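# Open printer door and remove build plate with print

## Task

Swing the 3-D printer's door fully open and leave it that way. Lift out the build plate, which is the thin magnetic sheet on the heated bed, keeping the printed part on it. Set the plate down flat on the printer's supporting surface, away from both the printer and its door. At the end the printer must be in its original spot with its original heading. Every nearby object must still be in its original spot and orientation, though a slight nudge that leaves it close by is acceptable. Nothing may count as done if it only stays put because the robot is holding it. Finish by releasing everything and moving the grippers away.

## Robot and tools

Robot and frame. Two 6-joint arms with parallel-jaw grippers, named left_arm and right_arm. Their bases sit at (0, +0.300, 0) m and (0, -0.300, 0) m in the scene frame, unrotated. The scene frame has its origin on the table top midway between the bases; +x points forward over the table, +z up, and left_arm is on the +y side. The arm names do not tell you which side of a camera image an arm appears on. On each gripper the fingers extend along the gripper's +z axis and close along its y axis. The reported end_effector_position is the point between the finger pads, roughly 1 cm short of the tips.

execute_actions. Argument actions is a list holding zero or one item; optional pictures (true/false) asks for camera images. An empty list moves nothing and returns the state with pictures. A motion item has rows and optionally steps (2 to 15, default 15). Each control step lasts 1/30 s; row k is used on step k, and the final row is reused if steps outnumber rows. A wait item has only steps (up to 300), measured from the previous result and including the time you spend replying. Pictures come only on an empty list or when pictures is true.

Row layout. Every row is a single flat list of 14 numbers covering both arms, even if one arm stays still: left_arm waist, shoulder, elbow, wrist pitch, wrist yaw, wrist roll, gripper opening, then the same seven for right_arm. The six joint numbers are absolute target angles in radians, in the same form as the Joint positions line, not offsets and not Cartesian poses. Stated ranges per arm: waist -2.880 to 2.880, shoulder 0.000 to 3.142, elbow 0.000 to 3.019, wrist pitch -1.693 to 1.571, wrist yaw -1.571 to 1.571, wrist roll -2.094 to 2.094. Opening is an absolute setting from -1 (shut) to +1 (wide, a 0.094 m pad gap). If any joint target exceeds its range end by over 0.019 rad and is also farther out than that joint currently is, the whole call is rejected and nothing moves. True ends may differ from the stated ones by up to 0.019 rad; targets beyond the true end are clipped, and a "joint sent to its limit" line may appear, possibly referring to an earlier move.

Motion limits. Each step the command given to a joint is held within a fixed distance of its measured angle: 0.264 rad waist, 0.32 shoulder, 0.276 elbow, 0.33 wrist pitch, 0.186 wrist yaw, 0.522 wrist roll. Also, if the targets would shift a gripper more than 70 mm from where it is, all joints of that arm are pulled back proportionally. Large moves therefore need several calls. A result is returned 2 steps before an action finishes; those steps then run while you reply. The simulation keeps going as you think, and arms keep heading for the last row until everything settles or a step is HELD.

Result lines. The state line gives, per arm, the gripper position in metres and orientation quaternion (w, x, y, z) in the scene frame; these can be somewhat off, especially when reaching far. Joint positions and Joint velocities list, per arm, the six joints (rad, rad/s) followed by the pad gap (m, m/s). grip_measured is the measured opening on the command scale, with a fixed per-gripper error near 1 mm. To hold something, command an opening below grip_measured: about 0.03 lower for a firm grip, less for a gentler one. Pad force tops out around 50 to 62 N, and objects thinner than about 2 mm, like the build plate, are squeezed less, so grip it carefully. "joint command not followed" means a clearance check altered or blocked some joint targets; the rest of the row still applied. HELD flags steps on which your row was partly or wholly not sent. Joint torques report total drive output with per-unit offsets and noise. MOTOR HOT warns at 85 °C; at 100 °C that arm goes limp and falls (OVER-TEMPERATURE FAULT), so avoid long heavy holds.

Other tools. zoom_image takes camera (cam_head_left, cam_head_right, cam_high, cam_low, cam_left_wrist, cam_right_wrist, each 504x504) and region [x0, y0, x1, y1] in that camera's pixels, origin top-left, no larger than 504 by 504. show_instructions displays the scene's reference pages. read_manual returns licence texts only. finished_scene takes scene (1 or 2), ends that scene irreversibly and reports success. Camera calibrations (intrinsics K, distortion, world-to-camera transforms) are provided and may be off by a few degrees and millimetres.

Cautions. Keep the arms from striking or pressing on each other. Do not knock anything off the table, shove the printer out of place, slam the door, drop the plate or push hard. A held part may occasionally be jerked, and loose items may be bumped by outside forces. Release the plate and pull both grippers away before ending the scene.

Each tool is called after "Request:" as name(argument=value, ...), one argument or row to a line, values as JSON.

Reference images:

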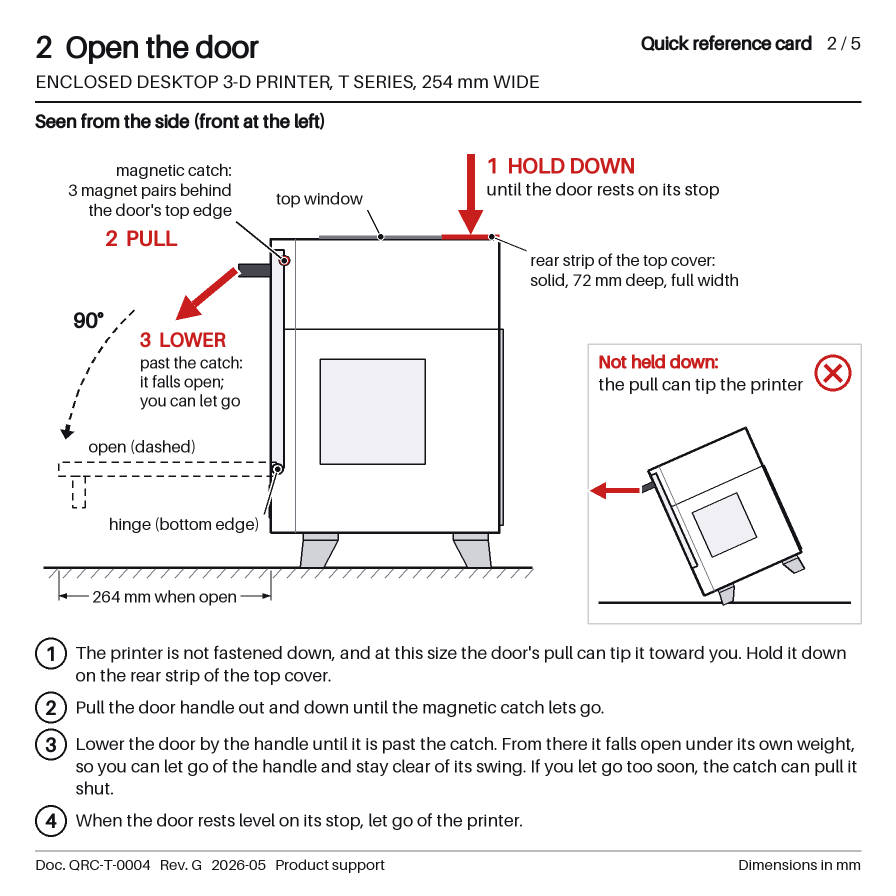

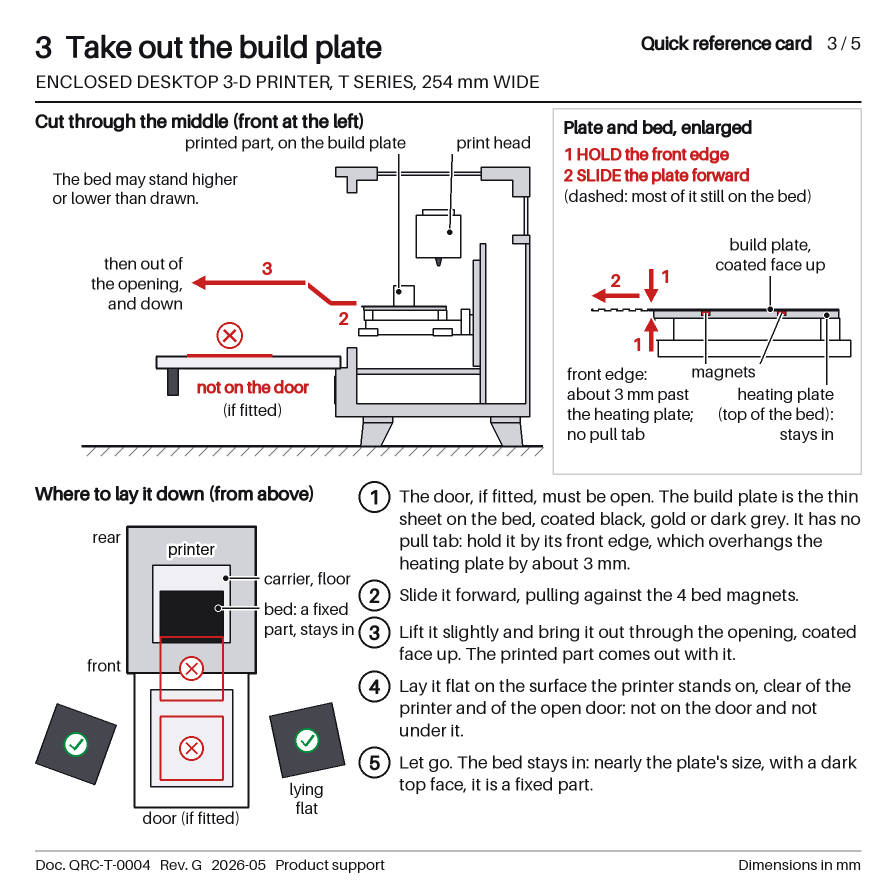

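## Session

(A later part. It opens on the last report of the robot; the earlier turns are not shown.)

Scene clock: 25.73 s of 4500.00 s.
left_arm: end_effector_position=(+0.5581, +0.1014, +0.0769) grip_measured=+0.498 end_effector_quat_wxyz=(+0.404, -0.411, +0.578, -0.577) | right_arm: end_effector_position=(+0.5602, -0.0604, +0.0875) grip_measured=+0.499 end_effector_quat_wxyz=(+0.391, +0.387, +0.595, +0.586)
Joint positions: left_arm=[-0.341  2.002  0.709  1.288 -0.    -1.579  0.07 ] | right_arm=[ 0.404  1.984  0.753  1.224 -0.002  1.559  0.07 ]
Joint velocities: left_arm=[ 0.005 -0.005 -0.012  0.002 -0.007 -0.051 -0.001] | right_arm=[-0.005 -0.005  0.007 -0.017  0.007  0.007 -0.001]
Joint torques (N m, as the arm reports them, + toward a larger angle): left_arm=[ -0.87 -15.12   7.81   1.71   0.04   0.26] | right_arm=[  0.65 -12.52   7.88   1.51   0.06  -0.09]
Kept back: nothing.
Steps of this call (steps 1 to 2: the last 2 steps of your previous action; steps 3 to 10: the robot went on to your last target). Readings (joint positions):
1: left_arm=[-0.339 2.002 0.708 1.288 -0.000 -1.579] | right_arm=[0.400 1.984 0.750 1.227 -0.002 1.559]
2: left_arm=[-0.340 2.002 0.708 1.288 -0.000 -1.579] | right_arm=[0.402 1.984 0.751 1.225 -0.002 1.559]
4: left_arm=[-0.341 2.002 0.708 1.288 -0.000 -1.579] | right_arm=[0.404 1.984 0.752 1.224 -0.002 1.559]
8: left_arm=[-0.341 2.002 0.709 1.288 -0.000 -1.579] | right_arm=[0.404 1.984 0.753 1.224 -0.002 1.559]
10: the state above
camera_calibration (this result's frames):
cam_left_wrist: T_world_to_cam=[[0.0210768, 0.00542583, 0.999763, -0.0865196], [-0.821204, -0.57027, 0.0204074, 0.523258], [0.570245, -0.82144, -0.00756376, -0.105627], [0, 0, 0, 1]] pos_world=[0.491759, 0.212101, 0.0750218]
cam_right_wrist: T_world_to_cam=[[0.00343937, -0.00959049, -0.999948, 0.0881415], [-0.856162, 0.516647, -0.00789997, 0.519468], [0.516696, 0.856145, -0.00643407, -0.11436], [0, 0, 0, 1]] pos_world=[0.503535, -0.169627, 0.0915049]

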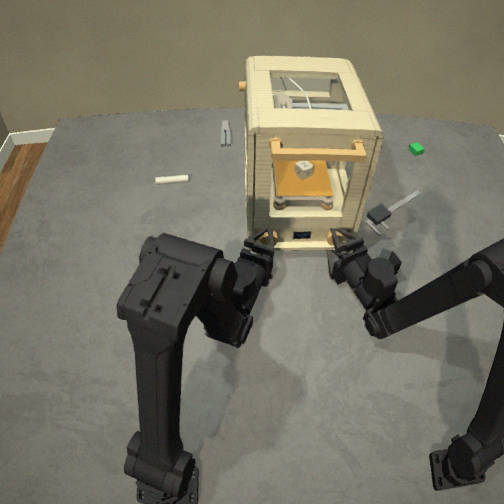

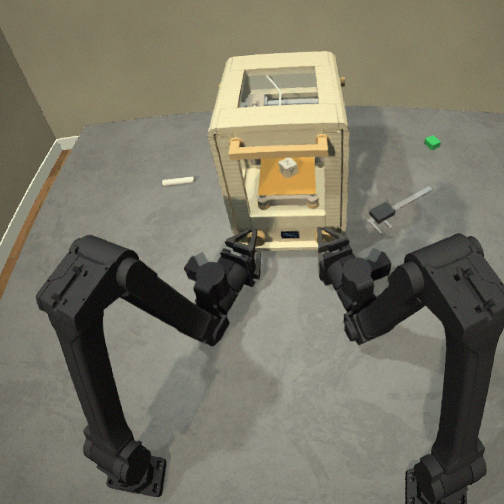

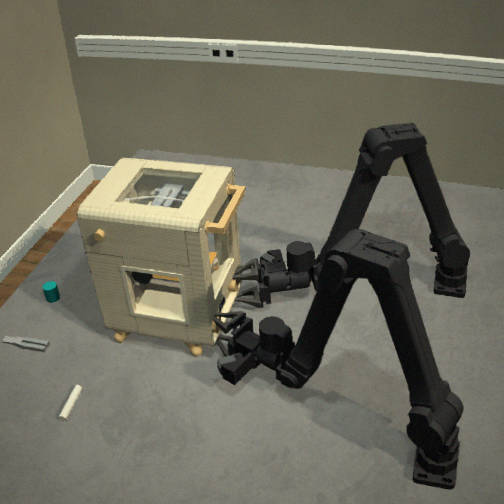

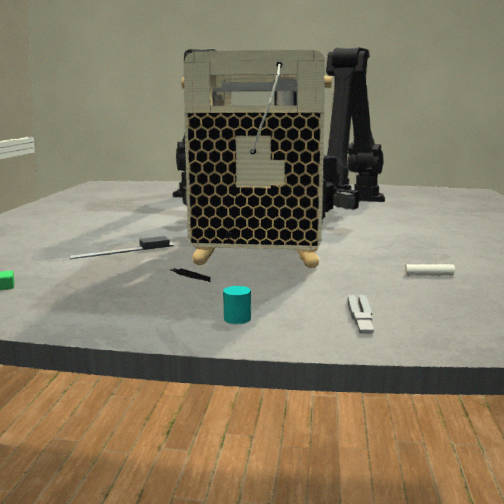

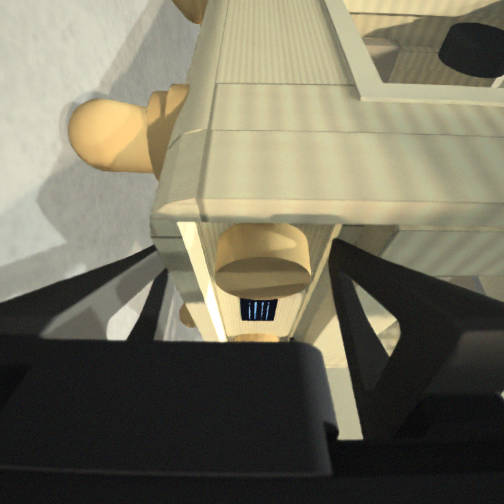

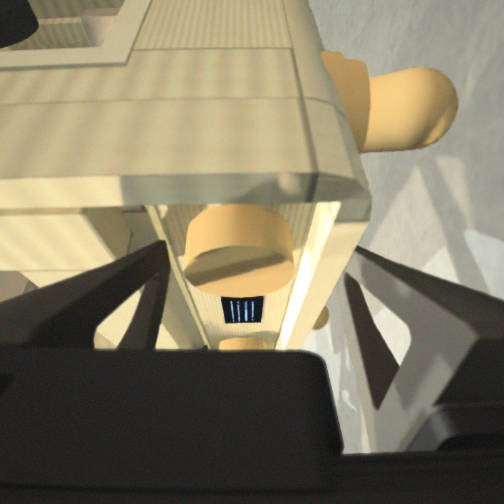

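Request:
execute_actions(
  actions=[
    {"rows": [[-0.35,2.025,0.72,1.29,0,-1.571,0.45, 0.405,2.0,0.77,1.22,0,1.571,0.45],[-0.35,2.025,0.70,1.30,0,-1.571,0.4, 0.405,2.0,0.75,1.235,0,1.571,0.4],[-0.35,2.025,0.695,1.31,0,-1.571,0.35, 0.405,2.0,0.74,1.245,0,1.571,0.35],[-0.35,2.025,0.695,1.32,0,-1.571,0.3, 0.405,2.0,0.74,1.255,0,1.571,0.3],[-0.35,2.025,0.695,1.323,0,-1.571,0.25, 0.405,2.0,0.74,1.26,0,1.571,0.25],[-0.35,2.025,0.695,1.323,0,-1.571,0.2, 0.405,2.0,0.74,1.26,0,1.571,0.2],[-0.35,2.025,0.695,1.323,0,-1.571,0.15, 0.405,2.0,0.74,1.26,0,1.571,0.15],[-0.35,2.025,0.695,1.323,0,-1.571,0.1, 0.405,2.0,0.74,1.26,0,1.571,0.1]], "steps": 15},
  ],
  pictures=true,
)

Scene clock: 26.60 s of 4500.00 s.
left_arm: end_effector_position=(+0.5576, +0.1016, +0.0744) grip_measured=+0.379 end_effector_quat_wxyz=(+0.404, -0.412, +0.579, -0.576) | right_arm: end_effector_position=(+0.5596, -0.0606, +0.0856) grip_measured=+0.379 end_effector_quat_wxyz=(+0.391, +0.387, +0.595, +0.586)
Joint positions: left_arm=[-0.341  2.008  0.708  1.292 -0.    -1.577  0.065] | right_arm=[ 0.404  1.99   0.751  1.231 -0.002  1.56   0.065]
Joint velocities: left_arm=[-0.005  0.005  0.012  0.017 -0.051 -0.051 -0.   ] | right_arm=[-0.015 -0.005  0.022 -0.002  0.007 -0.037  0.   ]
Joint torques (N m, as the arm reports them, + toward a larger angle): left_arm=[ -1.54 -15.34   3.34   3.63   0.05   0.23] | right_arm=[  0.52 -13.03   3.28   2.99   0.06  -0.09]
Steps of this call (steps 1 to 13: the robot went on to your last target; steps 14 to 26: the first 13 steps of this action). Readings (joint positions):
14: left_arm=[-0.341 2.003 0.709 1.287 -0.000 -1.579] | right_arm=[0.404 1.984 0.753 1.224 -0.002 1.559]
15: left_arm=[-0.341 2.005 0.708 1.287 -0.000 -1.578] | right_arm=[0.404 1.986 0.752 1.223 -0.002 1.560]
17: left_arm=[-0.341 2.007 0.708 1.290 -0.000 -1.577] | right_arm=[0.404 1.989 0.751 1.227 -0.002 1.560]
21: left_arm=[-0.341 2.008 0.708 1.292 -0.000 -1.577] | right_arm=[0.404 1.990 0.751 1.231 -0.002 1.560]
26: the state above
camera_calibration (this result's frames):
cam_left_wrist: T_world_to_cam=[[0.0228507, 0.00358188, 0.999732, -0.0848116], [-0.821172, -0.570301, 0.0208126, 0.522922], [0.570223, -0.821428, -0.0100904, -0.10497], [0, 0, 0, 1]] pos_world=[0.491203, 0.212302, 0.0728463]
cam_right_wrist: T_world_to_cam=[[0.0039899, -0.00894, -0.999952, 0.0859645], [-0.856156, 0.516655, -0.00803526, 0.519082], [0.516702, 0.856147, -0.00559263, -0.113919], [0, 0, 0, 1]] pos_world=[0.502934, -0.169886, 0.0894942]

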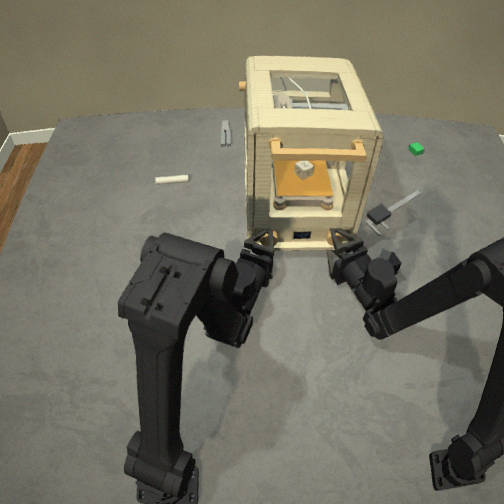

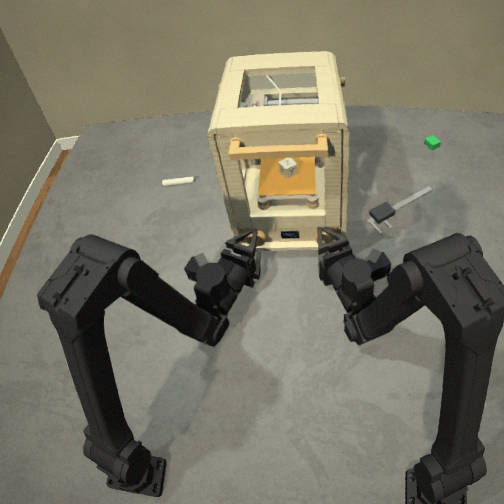

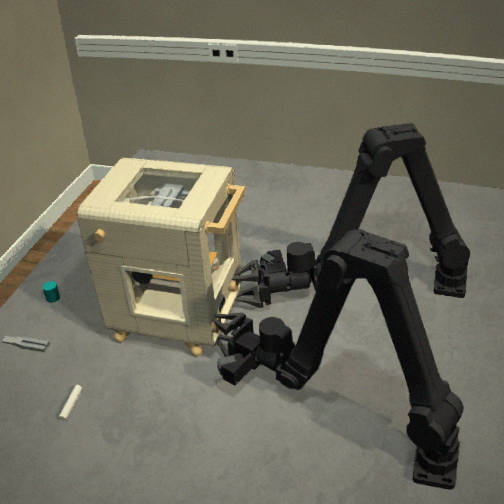

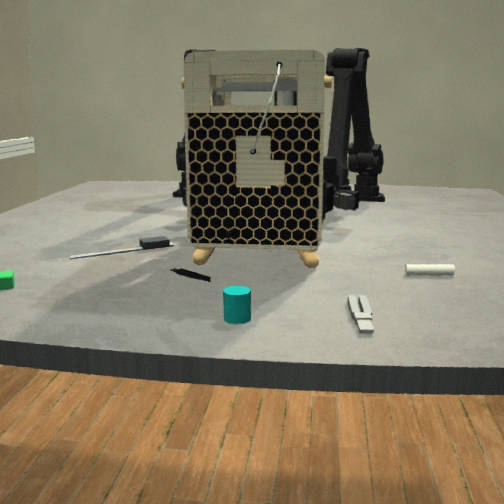

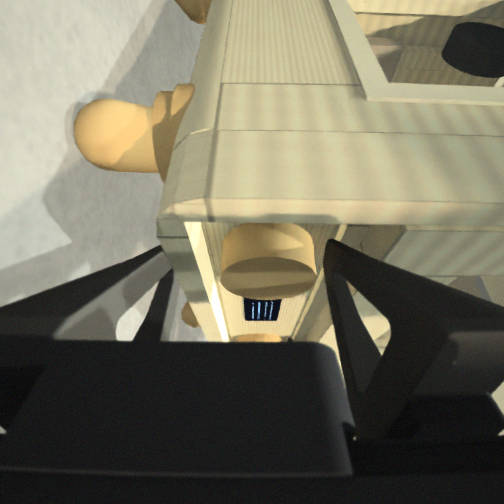

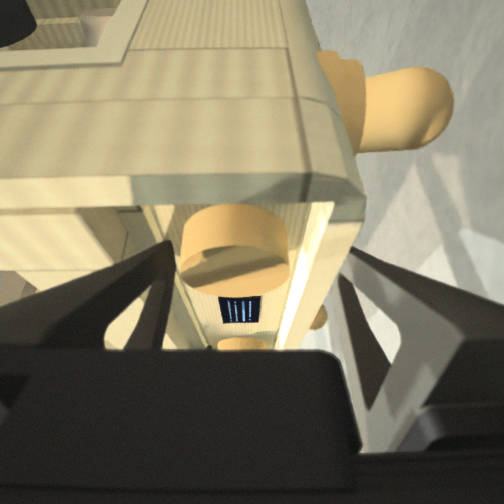

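Request:
zoom_image(
  camera="cam_left_wrist",
  region=[120, 180, 380, 350],
)

Request:
zoom_image(
  camera="cam_right_wrist",
  region=[120, 180, 400, 350],
)

Region (120, 180, 380, 350) of cam_left_wrist's 504x504 image, scaled by 1.938, with more detail than that image has; it fills the top 330 rows of this view, and the rest is white.

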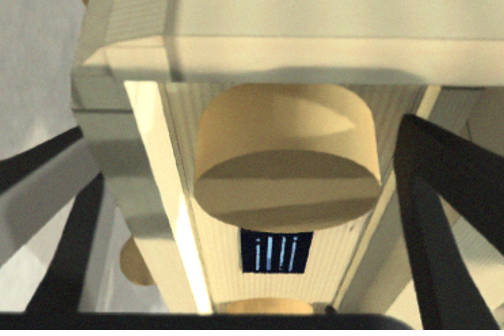

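Region (120, 180, 400, 350) of cam_right_wrist's 504x504 image, scaled by 1.800, with more detail than that image has; it fills the top 306 rows of this view, and the rest is white.

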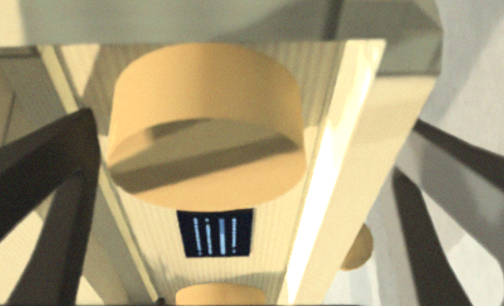

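Request:
execute_actions(
  actions=[
    {"rows": [[-0.35,2.025,0.705,1.30,0,-1.571,0.42, 0.405,2.0,0.75,1.24,0,1.571,0.42],[-0.35,2.025,0.715,1.29,0,-1.571,0.42, 0.405,2.0,0.76,1.23,0,1.571,0.42],[-0.35,2.025,0.722,1.285,0,-1.571,0.42, 0.405,2.0,0.767,1.225,0,1.571,0.42],[-0.35,2.026,0.728,1.282,0,-1.571,0.42, 0.405,2.001,0.773,1.221,0,1.571,0.42],[-0.35,2.026,0.734,1.279,0,-1.571,0.42, 0.405,2.001,0.779,1.217,0,1.571,0.42],[-0.35,2.027,0.74,1.276,0,-1.571,0.42, 0.405,2.002,0.785,1.213,0,1.571,0.42],[-0.35,2.028,0.746,1.273,0,-1.571,0.42, 0.405,2.003,0.791,1.209,0,1.571,0.42],[-0.35,2.029,0.752,1.27,0,-1.571,0.42, 0.405,2.004,0.797,1.205,0,1.571,0.42],[-0.35,2.03,0.758,1.267,0,-1.571,0.42, 0.405,2.005,0.802,1.202,0,1.571,0.42],[-0.35,2.03,0.762,1.265,0,-1.571,0.42, 0.405,2.005,0.805,1.20,0,1.571,0.42]], "steps": 15},
  ],
  pictures=true,
)

Scene clock: 27.70 s of 4500.00 s.
left_arm: end_effector_position=(+0.5584, +0.1013, +0.0748) grip_measured=+0.419 end_effector_quat_wxyz=(+0.405, -0.411, +0.579, -0.577) | right_arm: end_effector_position=(+0.5603, -0.0603, +0.0859) grip_measured=+0.420 end_effector_quat_wxyz=(+0.391, +0.387, +0.595, +0.586)
Joint positions: left_arm=[-0.341  2.008  0.71   1.29  -0.    -1.577  0.067] | right_arm=[ 0.404  1.99   0.754  1.229 -0.002  1.56   0.067]
Joint velocities: left_arm=[ 0.005 -0.005 -0.002  0.002  0.022  0.007  0.001] | right_arm=[-0.005  0.005 -0.007  0.002 -0.022 -0.007 -0.001]
Joint torques (N m, as the arm reports them, + toward a larger angle): left_arm=[ -1.81 -14.52   9.09   0.79   0.02   0.26] | right_arm=[  0.44 -12.72   8.16   1.07   0.05  -0.1 ]
Steps of this call (steps 1 to 2: the last 2 steps of your previous action; steps 3 to 15: the robot went on to your last target; steps 16 to 20: nothing new was sent; steps 21 to 33: the first 13 steps of this action). Readings (joint positions):
21: left_arm=[-0.341 2.008 0.708 1.292 -0.000 -1.577] | right_arm=[0.404 1.990 0.751 1.231 -0.002 1.560]
22: left_arm=[-0.341 2.008 0.708 1.292 -0.000 -1.577] | right_arm=[0.404 1.990 0.751 1.231 -0.002 1.560]
24: left_arm=[-0.341 2.008 0.708 1.292 -0.000 -1.577] | right_arm=[0.404 1.990 0.752 1.231 -0.002 1.560]
28: left_arm=[-0.341 2.008 0.709 1.291 -0.000 -1.577] | right_arm=[0.404 1.990 0.753 1.230 -0.002 1.560]
33: the state above
camera_calibration (this result's frames):
cam_left_wrist: T_world_to_cam=[[0.0223637, 0.00334999, 0.999744, -0.0848624], [-0.821184, -0.570303, 0.0202804, 0.523453], [0.570225, -0.821427, -0.0100032, -0.105659], [0, 0, 0, 1]] pos_world=[0.491998, 0.21202, 0.073168]
cam_right_wrist: T_world_to_cam=[[0.00418975, -0.00843958, -0.999956, 0.0862626], [-0.856153, 0.516661, -0.00794783, 0.519559], [0.516706, 0.856148, -0.00506089, -0.114636], [0, 0, 0, 1]] pos_world=[0.503693, -0.169562, 0.089808]

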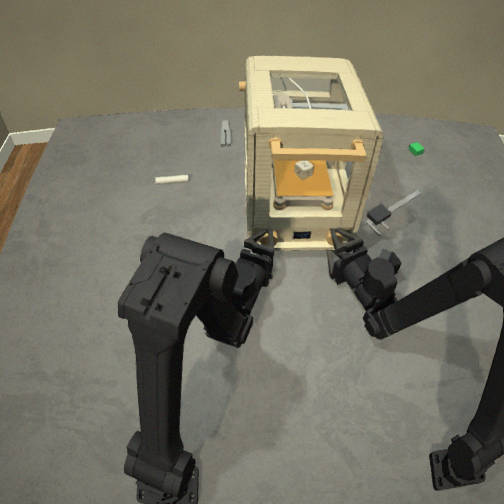

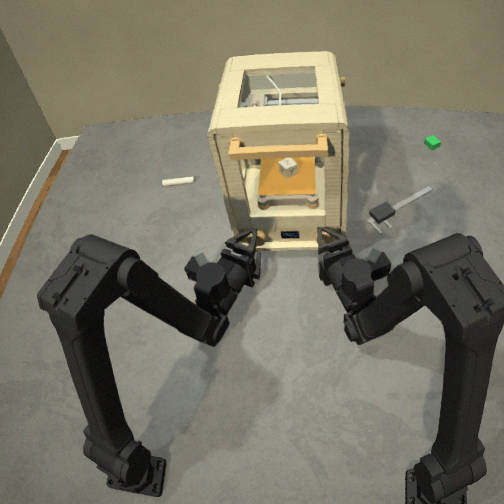

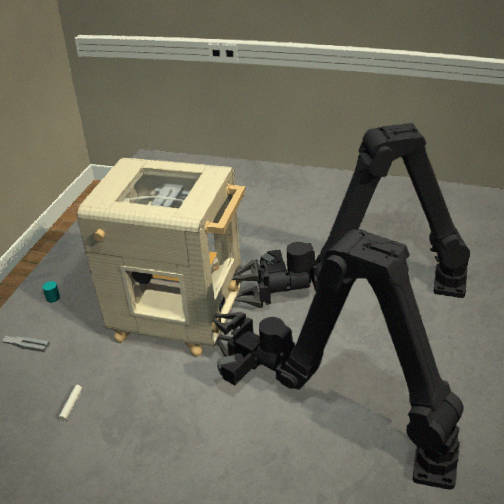

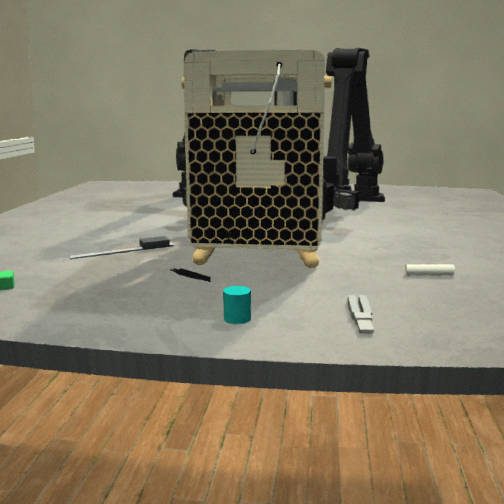

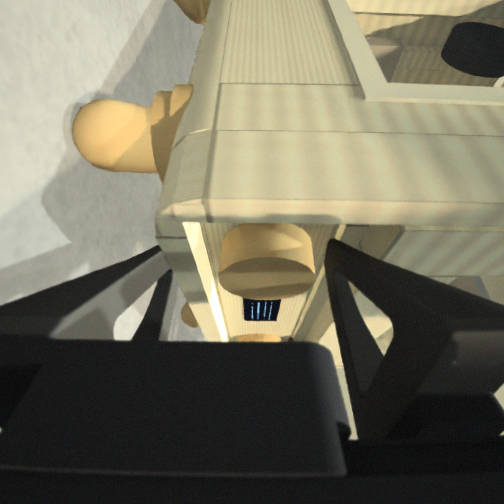

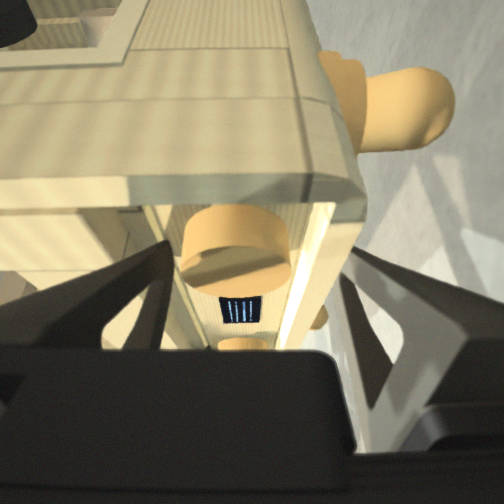

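Request:
execute_actions(
  actions=[],
)

Scene clock: 28.33 s of 4500.00 s.
left_arm: end_effector_position=(+0.5584, +0.1013, +0.0748) grip_measured=+0.419 end_effector_quat_wxyz=(+0.405, -0.411, +0.579, -0.577) | right_arm: end_effector_position=(+0.5603, -0.0603, +0.0859) grip_measured=+0.420 end_effector_quat_wxyz=(+0.391, +0.387, +0.595, +0.586)
Joint positions: left_arm=[-0.341  2.008  0.71   1.29  -0.    -1.577  0.067] | right_arm=[ 0.404  1.99   0.754  1.229 -0.002  1.56   0.067]
Joint velocities: left_arm=[-0.015 -0.034 -0.002 -0.002 -0.022  0.051  0.   ] | right_arm=[-0.015  0.005 -0.002 -0.007  0.051  0.037  0.   ]
Joint torques (N m, as the arm reports them, + toward a larger angle): left_arm=[ -0.65 -14.96   8.95   0.8    0.06   0.25] | right_arm=[  0.45 -12.69   8.16   1.05   0.05  -0.1 ]
Kept back: nothing.
Steps of this call (steps 1 to 2: the last 2 steps of your previous action; steps 3 to 15: the robot went on to your last target; steps 16 to 19: nothing new was sent). Readings (joint positions):
1: left_arm=[-0.341 2.008 0.710 1.290 -0.000 -1.577] | right_arm=[0.404 1.990 0.754 1.229 -0.002 1.560]
2: left_arm=[-0.341 2.008 0.710 1.290 -0.000 -1.577] | right_arm=[0.404 1.990 0.754 1.229 -0.002 1.560]
4: left_arm=[-0.341 2.008 0.710 1.290 -0.000 -1.577] | right_arm=[0.404 1.990 0.754 1.229 -0.002 1.560]
8: left_arm=[-0.341 2.008 0.710 1.290 -0.000 -1.577] | right_arm=[0.404 1.990 0.754 1.229 -0.002 1.560]
19: the state above
All arms were judged still, so your last target was given up. Only a new action makes them travel on or press farther. Fingers that are still opening or closing keep moving.
camera_calibration (this result's frames):
cam_left_wrist: T_world_to_cam=[[0.0223637, 0.00334999, 0.999744, -0.0848624], [-0.821184, -0.570303, 0.0202804, 0.523453], [0.570225, -0.821427, -0.0100032, -0.105659], [0, 0, 0, 1]] pos_world=[0.491998, 0.21202, 0.073168]
cam_right_wrist: T_world_to_cam=[[0.00418975, -0.00843958, -0.999956, 0.0862626], [-0.856153, 0.516661, -0.00794783, 0.519559], [0.516706, 0.856148, -0.00506089, -0.114636], [0, 0, 0, 1]] pos_world=[0.503693, -0.169562, 0.089808]

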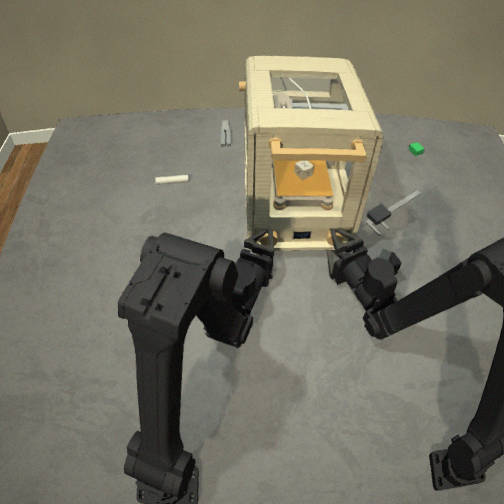

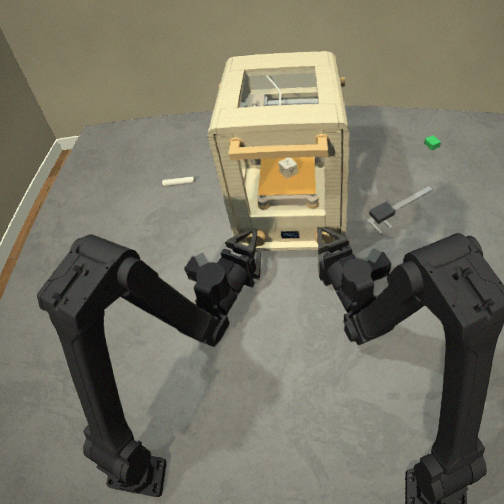

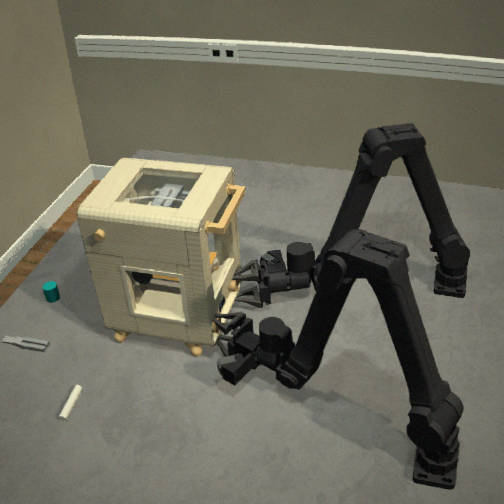

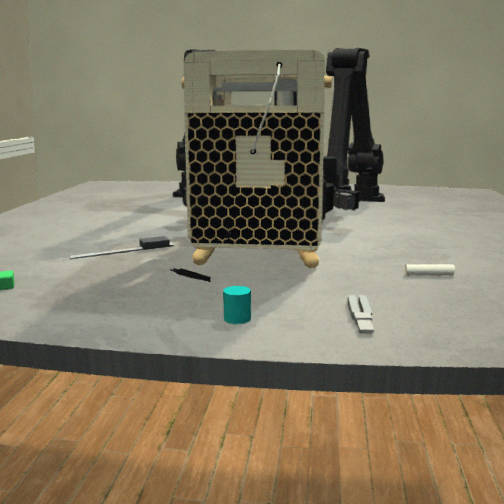

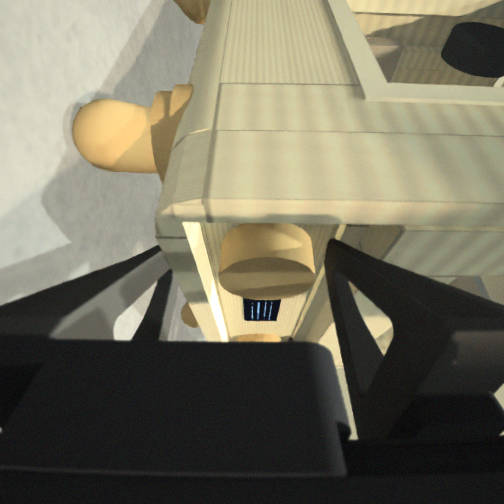

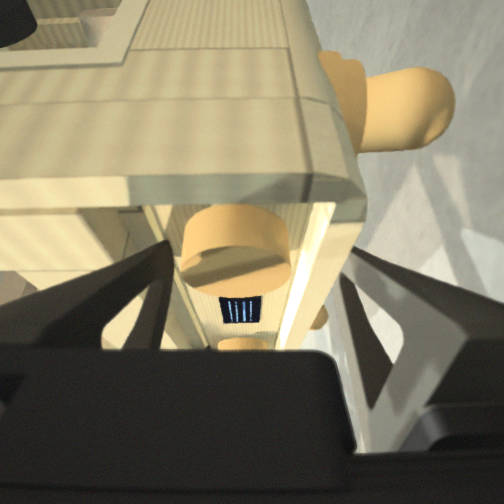

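Request:
execute_actions(
  actions=[
    {"rows": [[-0.345,2.02,0.73,1.28,0,-1.571,0.38,0.405,2.0,0.775,1.215,0,1.571,0.38],[-0.345,2.02,0.73,1.28,0,-1.571,0.34,0.405,2.0,0.775,1.215,0,1.571,0.34],[-0.345,2.02,0.73,1.28,0,-1.571,0.30,0.405,2.0,0.775,1.215,0,1.571,0.30],[-0.345,2.02,0.73,1.28,0,-1.571,0.25,0.405,2.0,0.775,1.215,0,1.571,0.25]], "steps": 15},
  ],
  pictures=true,
)

Scene clock: 29.23 s of 4500.00 s.
left_arm: end_effector_position=(+0.5584, +0.1013, +0.0748) grip_measured=+0.376 end_effector_quat_wxyz=(+0.405, -0.411, +0.579, -0.576) | right_arm: end_effector_position=(+0.5603, -0.0603, +0.0859) grip_measured=+0.375 end_effector_quat_wxyz=(+0.391, +0.387, +0.595, +0.586)
Joint positions: left_arm=[-0.341  2.008  0.71   1.29  -0.    -1.576  0.065] | right_arm=[ 0.404  1.99   0.754  1.229 -0.002  1.56   0.065]
Joint velocities: left_arm=[-0.005  0.005 -0.002 -0.007  0.037  0.007 -0.   ] | right_arm=[-0.005  0.015 -0.002  0.007  0.022  0.007  0.001]
Joint torques (N m, as the arm reports them, + toward a larger angle): left_arm=[ -1.05 -16.35   6.1    1.45   0.06   0.24] | right_arm=[  0.49 -13.1    5.81   1.56   0.04  -0.09]
Steps of this call (steps 1 to 14: nothing new was sent; steps 15 to 27: the first 13 steps of this action). Readings (joint positions):
15: left_arm=[-0.341 2.008 0.710 1.290 -0.000 -1.576] | right_arm=[0.404 1.990 0.754 1.229 -0.002 1.560]
16: left_arm=[-0.341 2.008 0.710 1.290 -0.000 -1.576] | right_arm=[0.404 1.990 0.754 1.229 -0.002 1.560]
18: left_arm=[-0.341 2.008 0.710 1.290 -0.000 -1.576] | right_arm=[0.404 1.990 0.754 1.229 -0.002 1.560]
22: left_arm=[-0.341 2.008 0.710 1.290 -0.000 -1.576] | right_arm=[0.404 1.990 0.754 1.229 -0.002 1.560]
27: the state above
camera_calibration (this result's frames):
cam_left_wrist: T_world_to_cam=[[0.0219812, 0.00227155, 0.999756, -0.0845404], [-0.821197, -0.570317, 0.0193511, 0.523531], [0.570222, -0.821421, -0.0106708, -0.105608], [0, 0, 0, 1]] pos_world=[0.492, 0.212022, 0.073262]
cam_right_wrist: T_world_to_cam=[[0.0043406, -0.00878993, -0.999952, 0.0861566], [-0.856153, 0.516656, -0.00825799, 0.519585], [0.516704, 0.856148, -0.00528293, -0.114616], [0, 0, 0, 1]] pos_world=[0.503693, -0.169561, 0.0898377]

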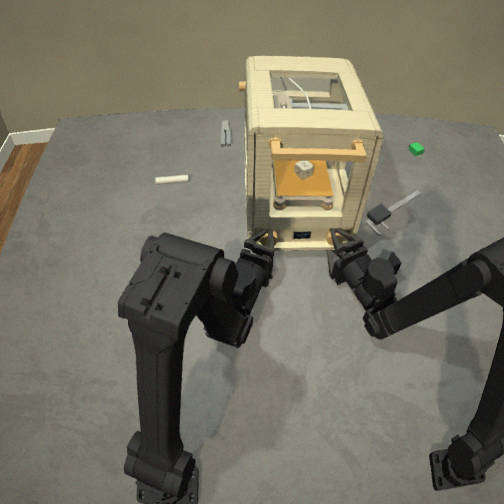

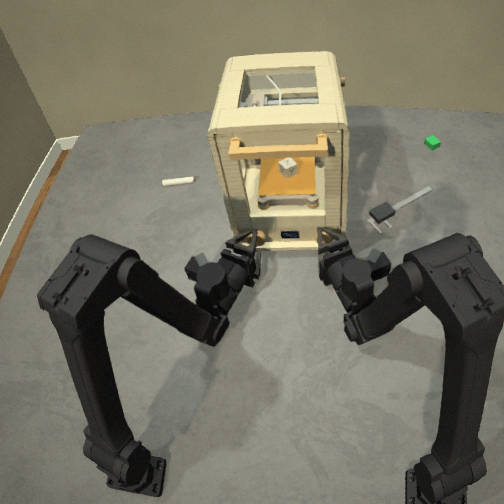

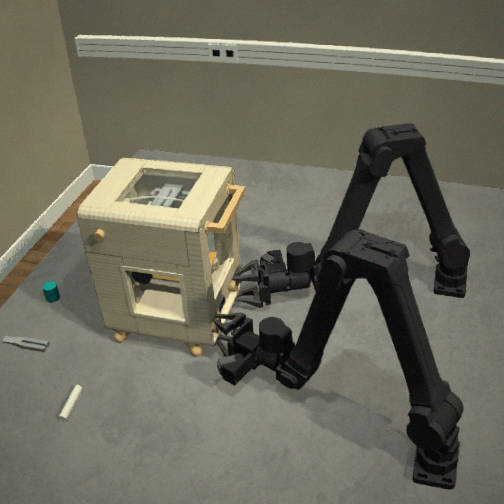

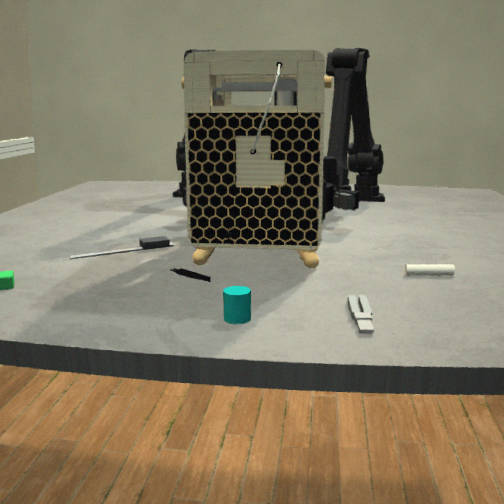

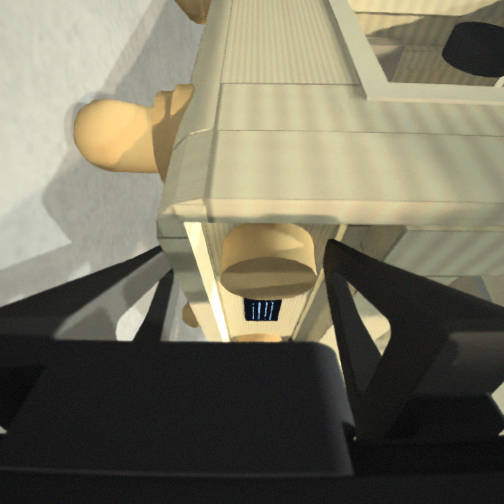

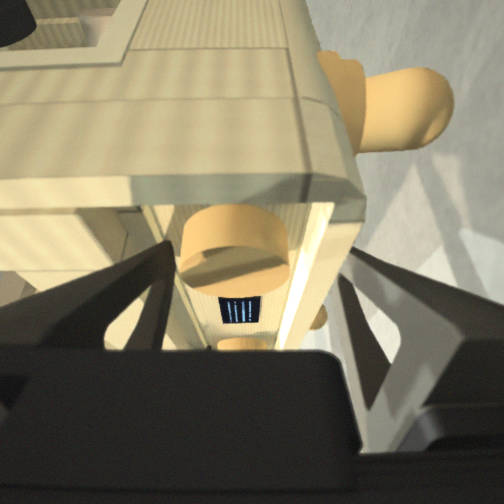

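Request:
execute_actions(
  actions=[
    {"rows": [[-0.345,2.02,0.73,1.28,0,-1.571,0.22,0.406,1.999,0.770,1.217,0,1.571,0.22],[-0.345,2.02,0.73,1.28,0,-1.571,0.22,0.407,1.998,0.765,1.220,0,1.571,0.22],[-0.345,2.02,0.73,1.28,0,-1.571,0.22,0.408,1.997,0.760,1.222,0,1.571,0.22],[-0.345,2.02,0.73,1.28,0,-1.571,0.22,0.409,1.996,0.755,1.225,0,1.571,0.22],[-0.345,2.02,0.73,1.28,0,-1.571,0.22,0.410,1.995,0.750,1.227,0,1.571,0.22],[-0.345,2.02,0.73,1.28,0,-1.571,0.22,0.411,1.994,0.745,1.230,0,1.571,0.22],[-0.345,2.02,0.73,1.28,0,-1.571,0.22,0.412,1.993,0.740,1.232,0,1.571,0.22],[-0.345,2.02,0.73,1.28,0,-1.571,0.22,0.413,1.992,0.735,1.235,0,1.571,0.22],[-0.345,2.02,0.73,1.28,0,-1.571,0.22,0.414,1.991,0.730,1.237,0,1.571,0.22],[-0.345,2.02,0.73,1.28,0,-1.571,0.22,0.415,1.990,0.725,1.240,0,1.571,0.22],[-0.345,2.02,0.73,1.28,0,-1.571,0.22,0.416,1.989,0.720,1.242,0,1.571,0.22],[-0.345,2.02,0.73,1.28,0,-1.571,0.22,0.417,1.988,0.715,1.245,0,1.571,0.22],[-0.345,2.02,0.73,1.28,0,-1.571,0.22,0.418,1.987,0.710,1.247,0,1.571,0.22],[-0.345,2.02,0.73,1.28,0,-1.571,0.22,0.419,1.986,0.705,1.250,0,1.571,0.22],[-0.345,2.02,0.73,1.28,0,-1.571,0.22,0.420,1.985,0.700,1.252,0,1.571,0.22]], "steps": 15},
  ],
  pictures=true,
)

Scene clock: 30.33 s of 4500.00 s.
left_arm: end_effector_position=(+0.5584, +0.1013, +0.0748) grip_measured=+0.376 end_effector_quat_wxyz=(+0.405, -0.411, +0.579, -0.576) | right_arm: end_effector_position=(+0.5591, -0.0605, +0.0849) grip_measured=+0.375 end_effector_quat_wxyz=(+0.390, +0.387, +0.596, +0.585)
Joint positions: left_arm=[-0.341  2.008  0.71   1.29  -0.    -1.576  0.065] | right_arm=[ 0.405  1.99   0.75   1.23  -0.001  1.559  0.065]
Joint velocities: left_arm=[-0.005  0.005  0.002  0.007  0.066  0.037  0.   ] | right_arm=[ 0.005  0.005 -0.012  0.007  0.007  0.007 -0.001]
Joint torques (N m, as the arm reports them, + toward a larger angle): left_arm=[ -0.69 -15.98   6.09   1.47  -0.01   0.23] | right_arm=[  1.68 -14.23   1.07   2.46  -0.02  -0.09]
Steps of this call (steps 1 to 2: the last 2 steps of your previous action; steps 3 to 15: the robot went on to your last target; steps 16 to 20: nothing new was sent; steps 21 to 33: the first 13 steps of this action). Readings (joint positions):
21: left_arm=[-0.341 2.008 0.710 1.290 -0.000 -1.576] | right_arm=[0.404 1.990 0.754 1.229 -0.002 1.560]
22: left_arm=[-0.341 2.008 0.710 1.290 -0.000 -1.576] | right_arm=[0.404 1.990 0.754 1.229 -0.002 1.560]
24: left_arm=[-0.341 2.008 0.710 1.290 -0.000 -1.576] | right_arm=[0.404 1.990 0.753 1.229 -0.002 1.560]
28: left_arm=[-0.341 2.008 0.710 1.290 -0.000 -1.576] | right_arm=[0.405 1.990 0.752 1.229 -0.002 1.559]
33: the state above
camera_calibration (this result's frames):
cam_left_wrist: T_world_to_cam=[[0.0219812, 0.00227155, 0.999756, -0.0845404], [-0.821197, -0.570317, 0.0193511, 0.523531], [0.570222, -0.821421, -0.0106708, -0.105608], [0, 0, 0, 1]] pos_world=[0.492, 0.212022, 0.073262]
cam_right_wrist: T_world_to_cam=[[0.00203955, -0.0101977, -0.999946, 0.0862766], [-0.856172, 0.516643, -0.00701514, 0.518483], [0.516686, 0.85614, -0.00767726, -0.113593], [0, 0, 0, 1]] pos_world=[0.502427, -0.16974, 0.0890371]

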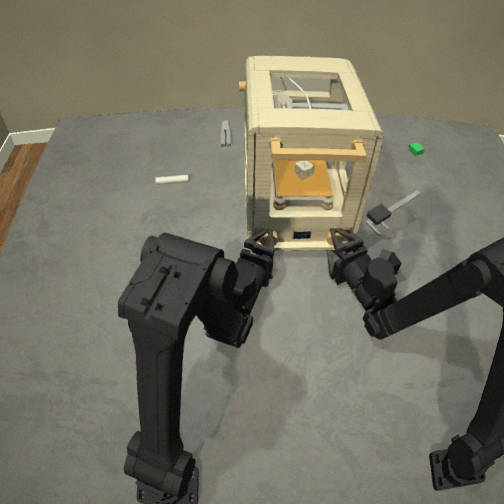

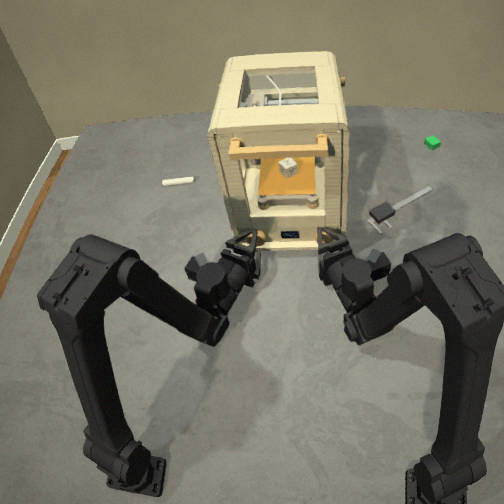

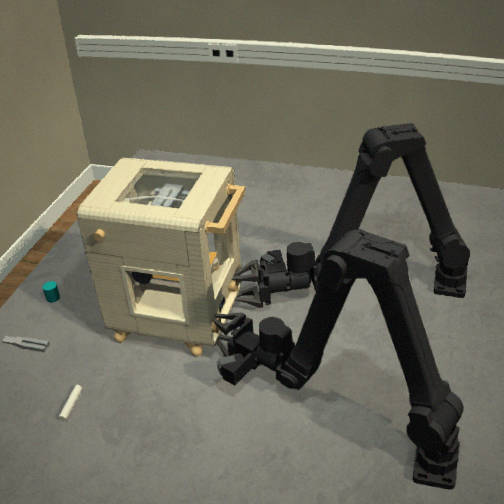

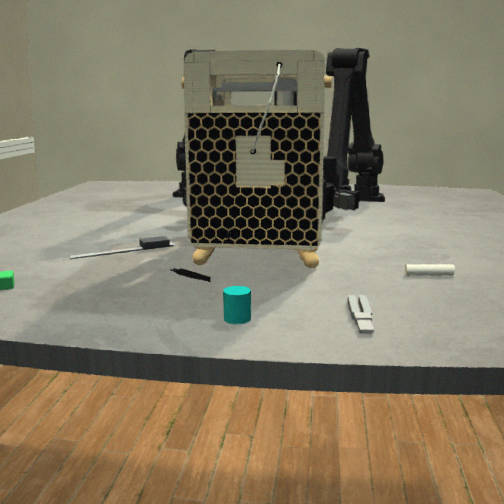

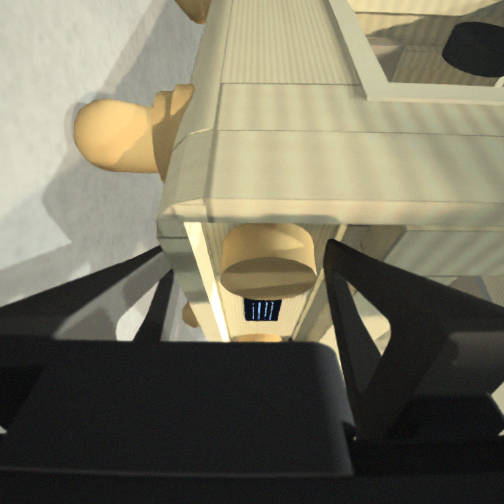

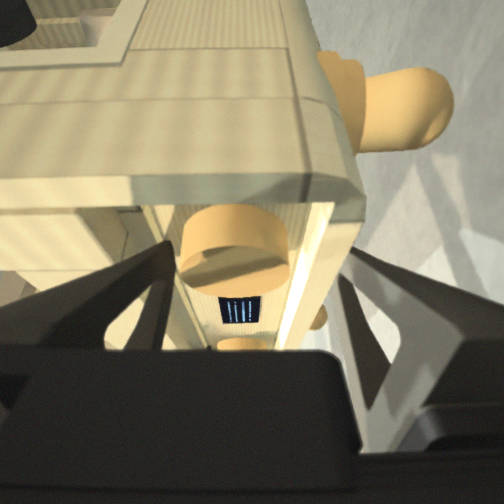

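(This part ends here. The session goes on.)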